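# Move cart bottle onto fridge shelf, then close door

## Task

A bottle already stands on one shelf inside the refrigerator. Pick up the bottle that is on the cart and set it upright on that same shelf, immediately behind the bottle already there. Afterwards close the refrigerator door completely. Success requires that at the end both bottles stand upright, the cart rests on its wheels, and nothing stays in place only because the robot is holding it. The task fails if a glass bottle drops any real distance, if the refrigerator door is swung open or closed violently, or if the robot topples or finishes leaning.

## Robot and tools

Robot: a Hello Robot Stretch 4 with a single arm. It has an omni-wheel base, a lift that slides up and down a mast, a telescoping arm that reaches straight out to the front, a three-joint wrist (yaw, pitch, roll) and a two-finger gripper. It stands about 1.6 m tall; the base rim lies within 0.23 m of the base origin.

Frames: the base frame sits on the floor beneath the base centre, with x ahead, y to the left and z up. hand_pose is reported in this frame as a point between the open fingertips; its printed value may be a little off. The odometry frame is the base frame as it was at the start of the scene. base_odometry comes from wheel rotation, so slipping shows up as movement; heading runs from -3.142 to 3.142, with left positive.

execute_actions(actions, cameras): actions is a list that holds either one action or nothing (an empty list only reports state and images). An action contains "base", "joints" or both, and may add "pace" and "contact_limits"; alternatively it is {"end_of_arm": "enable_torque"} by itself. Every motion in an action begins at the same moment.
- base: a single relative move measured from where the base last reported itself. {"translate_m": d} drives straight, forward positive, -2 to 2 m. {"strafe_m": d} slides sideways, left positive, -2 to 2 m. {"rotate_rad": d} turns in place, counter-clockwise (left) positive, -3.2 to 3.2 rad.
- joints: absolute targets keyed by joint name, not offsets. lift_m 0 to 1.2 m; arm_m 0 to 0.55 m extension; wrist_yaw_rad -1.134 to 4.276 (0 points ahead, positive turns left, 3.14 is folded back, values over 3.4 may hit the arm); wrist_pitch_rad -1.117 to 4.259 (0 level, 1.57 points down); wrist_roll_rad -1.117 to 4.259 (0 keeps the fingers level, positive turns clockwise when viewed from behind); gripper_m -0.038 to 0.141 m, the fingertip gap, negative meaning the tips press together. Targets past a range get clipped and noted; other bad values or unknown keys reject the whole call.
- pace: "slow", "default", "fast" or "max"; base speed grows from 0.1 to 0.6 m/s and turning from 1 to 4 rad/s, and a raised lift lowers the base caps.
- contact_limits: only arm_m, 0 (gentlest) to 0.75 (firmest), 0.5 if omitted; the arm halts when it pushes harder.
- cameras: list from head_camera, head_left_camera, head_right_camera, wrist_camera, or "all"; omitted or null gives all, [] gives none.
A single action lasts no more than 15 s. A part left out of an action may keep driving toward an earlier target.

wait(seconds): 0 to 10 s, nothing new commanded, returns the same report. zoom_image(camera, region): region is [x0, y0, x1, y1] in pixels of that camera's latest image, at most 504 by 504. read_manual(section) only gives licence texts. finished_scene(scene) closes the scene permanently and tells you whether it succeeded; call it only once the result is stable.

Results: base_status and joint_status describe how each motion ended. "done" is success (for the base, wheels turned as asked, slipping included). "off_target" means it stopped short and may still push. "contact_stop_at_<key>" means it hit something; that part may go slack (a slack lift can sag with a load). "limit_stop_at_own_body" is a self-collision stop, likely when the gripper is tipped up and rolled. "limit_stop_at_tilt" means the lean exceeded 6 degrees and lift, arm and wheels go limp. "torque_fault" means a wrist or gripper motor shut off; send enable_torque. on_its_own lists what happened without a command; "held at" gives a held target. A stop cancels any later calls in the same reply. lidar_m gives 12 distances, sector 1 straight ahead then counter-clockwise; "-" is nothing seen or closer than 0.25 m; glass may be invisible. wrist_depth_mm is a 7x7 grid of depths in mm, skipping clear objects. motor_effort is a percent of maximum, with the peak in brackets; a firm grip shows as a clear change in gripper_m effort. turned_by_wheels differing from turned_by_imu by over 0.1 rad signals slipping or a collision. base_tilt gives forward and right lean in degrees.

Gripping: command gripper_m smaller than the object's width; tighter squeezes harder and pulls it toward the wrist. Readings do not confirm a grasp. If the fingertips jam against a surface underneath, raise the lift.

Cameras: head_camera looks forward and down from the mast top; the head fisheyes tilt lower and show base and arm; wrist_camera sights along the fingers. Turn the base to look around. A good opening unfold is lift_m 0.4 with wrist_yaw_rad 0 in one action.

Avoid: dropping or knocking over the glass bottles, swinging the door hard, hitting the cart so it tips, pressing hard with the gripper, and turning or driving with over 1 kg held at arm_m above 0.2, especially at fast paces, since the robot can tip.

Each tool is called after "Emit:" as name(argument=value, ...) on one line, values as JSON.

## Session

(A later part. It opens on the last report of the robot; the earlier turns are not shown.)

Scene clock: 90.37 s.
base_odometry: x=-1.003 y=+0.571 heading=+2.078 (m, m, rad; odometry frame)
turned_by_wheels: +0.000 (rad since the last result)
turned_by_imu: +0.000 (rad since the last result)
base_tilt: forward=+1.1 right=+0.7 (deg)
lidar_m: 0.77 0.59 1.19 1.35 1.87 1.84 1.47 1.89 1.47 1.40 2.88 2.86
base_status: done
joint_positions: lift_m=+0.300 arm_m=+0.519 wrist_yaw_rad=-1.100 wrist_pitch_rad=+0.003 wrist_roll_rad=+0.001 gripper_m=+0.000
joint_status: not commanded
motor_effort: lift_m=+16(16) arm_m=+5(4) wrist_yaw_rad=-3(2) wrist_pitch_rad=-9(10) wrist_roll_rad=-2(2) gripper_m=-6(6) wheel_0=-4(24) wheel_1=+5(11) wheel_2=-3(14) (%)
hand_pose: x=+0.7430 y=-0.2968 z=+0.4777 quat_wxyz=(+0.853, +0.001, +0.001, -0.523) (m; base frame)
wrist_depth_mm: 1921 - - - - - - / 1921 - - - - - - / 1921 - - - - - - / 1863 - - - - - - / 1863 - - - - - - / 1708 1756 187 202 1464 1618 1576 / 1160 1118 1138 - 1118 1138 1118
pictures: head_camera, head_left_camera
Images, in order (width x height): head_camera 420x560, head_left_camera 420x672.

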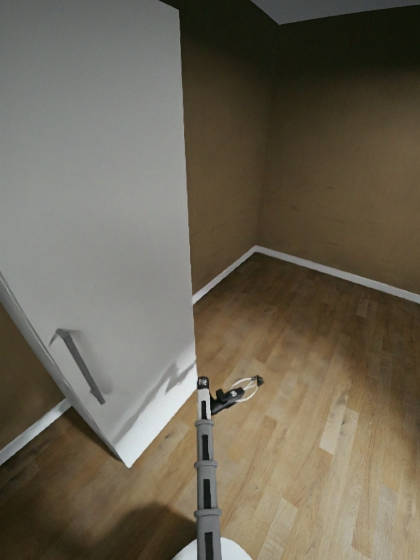

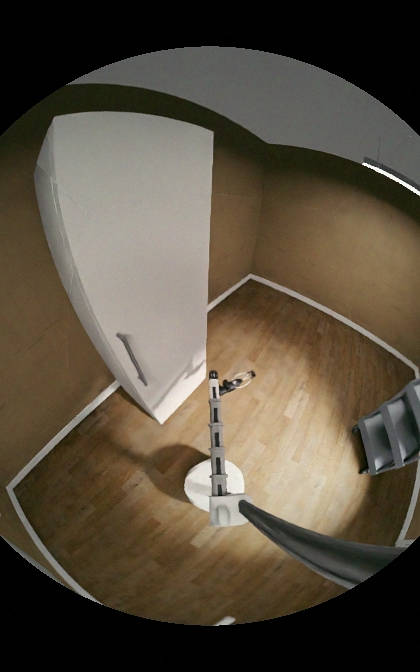

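Emit:
execute_actions(actions=[{"joints":{"arm_m":0.33}}], cameras=[])

Emit:
execute_actions(actions=[{"base":{"rotate_rad":0.4},"pace":"slow"}], cameras=[])

Emit:
execute_actions(actions=[{"joints":{"arm_m":0.55},"pace":"slow","contact_limits":{"arm_m":0.12}}], cameras=["head_camera","head_left_camera"])

Scene clock: 94.10 s.
base_odometry: x=-1.003 y=+0.571 heading=+2.078 (m, m, rad; odometry frame)
turned_by_wheels: +0.000 (rad since the last result)
turned_by_imu: +0.000 (rad since the last result)
base_tilt: forward=+1.0 right=+0.6 (deg)
lidar_m: 0.77 0.59 1.12 1.38 1.87 1.84 1.47 1.88 1.46 1.40 2.88 2.84
base_status: not commanded
joint_positions: lift_m=+0.300 arm_m=+0.331 wrist_yaw_rad=-1.100 wrist_pitch_rad=+0.003 wrist_roll_rad=+0.001 gripper_m=+0.000
joint_status: all done
motor_effort: lift_m=+16(16) arm_m=-4(8) wrist_yaw_rad=-1(1) wrist_pitch_rad=-10(10) wrist_roll_rad=-1(2) gripper_m=-7(6) wheel_0=-4(4) wheel_1=+5(5) wheel_2=-3(3) (%)
hand_pose: x=+0.5546 y=-0.2968 z=+0.4777 quat_wxyz=(+0.852, +0.001, +0.001, -0.523) (m; base frame)
wrist_depth_mm: - - - - - - - / - - - - - - - / - - - - - - 1464 / - - - - - - 1255 / - - - - - - - / 1708 1756 187 202 1430 1618 1205 / 1182 1118 1138 - 1118 1138 1060
pictures: none
No camera images: the call's "cameras" was empty. Leave "cameras" out to get every camera's image.

Scene clock: 95.63 s.
base_odometry: x=-1.003 y=+0.571 heading=+2.477 (m, m, rad; odometry frame)
turned_by_wheels: +0.399 (rad since the last result)
turned_by_imu: +0.397 (rad since the last result)
base_tilt: forward=+1.1 right=+0.5 (deg)
lidar_m: 0.59 0.64 1.31 1.83 1.84 1.43 1.61 2.45 1.39 1.44 2.86 0.87
base_status: done
joint_positions: lift_m=+0.300 arm_m=+0.331 wrist_yaw_rad=-1.100 wrist_pitch_rad=+0.003 wrist_roll_rad=+0.001 gripper_m=+0.000
joint_status: not commanded
motor_effort: lift_m=+16(16) arm_m=-5(5) wrist_yaw_rad=-2(2) wrist_pitch_rad=-10(9) wrist_roll_rad=-2(2) gripper_m=-6(6) wheel_0=-3(7) wheel_1=-7(11) wheel_2=-4(10) (%)
hand_pose: x=+0.5546 y=-0.2968 z=+0.4777 quat_wxyz=(+0.852, +0.001, +0.001, -0.523) (m; base frame)
wrist_depth_mm: 410 1863 - - - - - / 399 1863 - - - - - / 404 1921 - - - - - / 404 1921 - - - - - / 402 1863 - - - - - / 394 1576 187 203 1430 1661 1576 / 399 1118 1160 - 1118 1138 1118
pictures: none
No camera images: the call's "cameras" was empty. Leave "cameras" out to get every camera's image.

Scene clock: 98.57 s.
base_odometry: x=-1.003 y=+0.571 heading=+2.477 (m, m, rad; odometry frame)
turned_by_wheels: +0.000 (rad since the last result)
turned_by_imu: -0.001 (rad since the last result)
base_tilt: forward=+1.1 right=+0.6 (deg)
lidar_m: 0.59 0.65 1.31 1.85 1.85 1.43 1.62 2.44 1.39 1.45 2.86 0.89
base_status: not commanded
joint_positions: lift_m=+0.300 arm_m=+0.526 wrist_yaw_rad=-1.100 wrist_pitch_rad=+0.002 wrist_roll_rad=+0.001 gripper_m=+0.000
joint_status: arm_m contact_stop (moved +0.195 of +0.219)
on_its_own: arm_m is slack since a contact_stop (your +0.550 is given up)
motor_effort: lift_m=+16(16) arm_m=+0(16) wrist_yaw_rad=-2(3) wrist_pitch_rad=-9(8) wrist_roll_rad=-2(1) gripper_m=-5(5) wheel_0=-3(3) wheel_1=-2(7) wheel_2=-9(12) (%)
contact_limits: arm_m 0.12
hand_pose: x=+0.7498 y=-0.2967 z=+0.4777 quat_wxyz=(+0.853, +0.001, +0.001, -0.523) (m; base frame)
wrist_depth_mm: 168 247 - - - - - / 165 248 - - - - - / 166 251 - - - - - / 166 249 - - - - - / 164 247 - - - - - / 162 242 187 203 1430 1661 1576 / 164 204 1138 - 1138 1118 1118
pictures: head_camera, head_left_camera
Images, in order (width x height): head_camera 420x560, head_left_camera 420x672.

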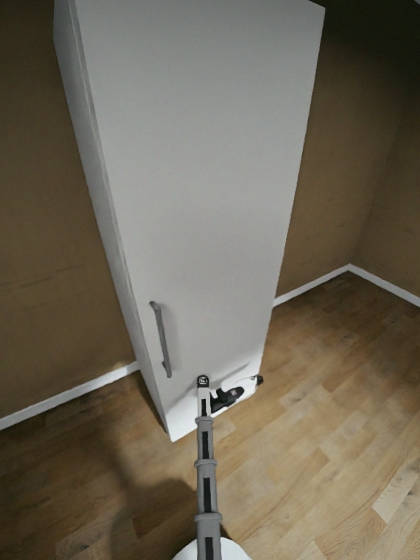

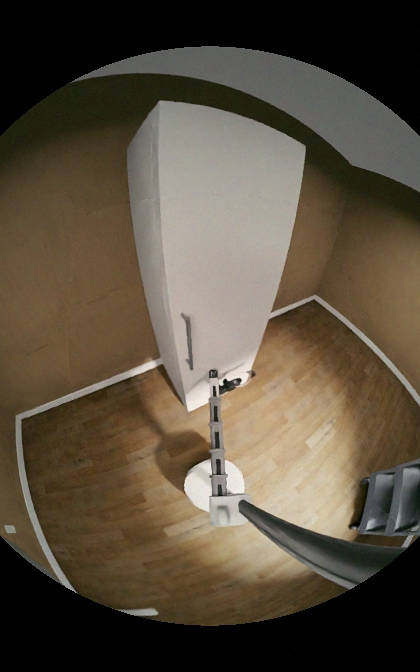

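Emit:
execute_actions(actions=[{"joints":{"arm_m":0.48}}], cameras=[])

Emit:
finished_scene(scene=1)

Scene clock: 99.90 s.
base_odometry: x=-1.003 y=+0.571 heading=+2.477 (m, m, rad; odometry frame)
turned_by_wheels: +0.000 (rad since the last result)
turned_by_imu: +0.000 (rad since the last result)
base_tilt: forward=+1.1 right=+0.6 (deg)
lidar_m: 0.59 0.65 1.33 1.85 1.86 1.41 1.59 2.45 1.40 1.43 2.87 0.85
base_status: not commanded
joint_positions: lift_m=+0.300 arm_m=+0.481 wrist_yaw_rad=-1.100 wrist_pitch_rad=+0.002 wrist_roll_rad=+0.001 gripper_m=+0.000
joint_status: all done
motor_effort: lift_m=+16(16) arm_m=-5(7) wrist_yaw_rad=+0(2) wrist_pitch_rad=-9(8) wrist_roll_rad=-2(1) gripper_m=-6(5) wheel_0=-3(3) wheel_1=-2(2) wheel_2=-4(9) (%)
hand_pose: x=+0.7046 y=-0.2968 z=+0.4777 quat_wxyz=(+0.852, +0.001, +0.001, -0.523) (m; base frame)
wrist_depth_mm: 222 325 - - - - - / 219 329 - - - - - / 220 329 - - - - - / 219 329 - - - - - / 218 325 - - - - - / 215 320 187 202 1430 1618 1537 / 216 270 1138 - 1118 1138 1118
pictures: none
No camera images: the call's "cameras" was empty. Leave "cameras" out to get every camera's image.

The scene is finished: the task was done.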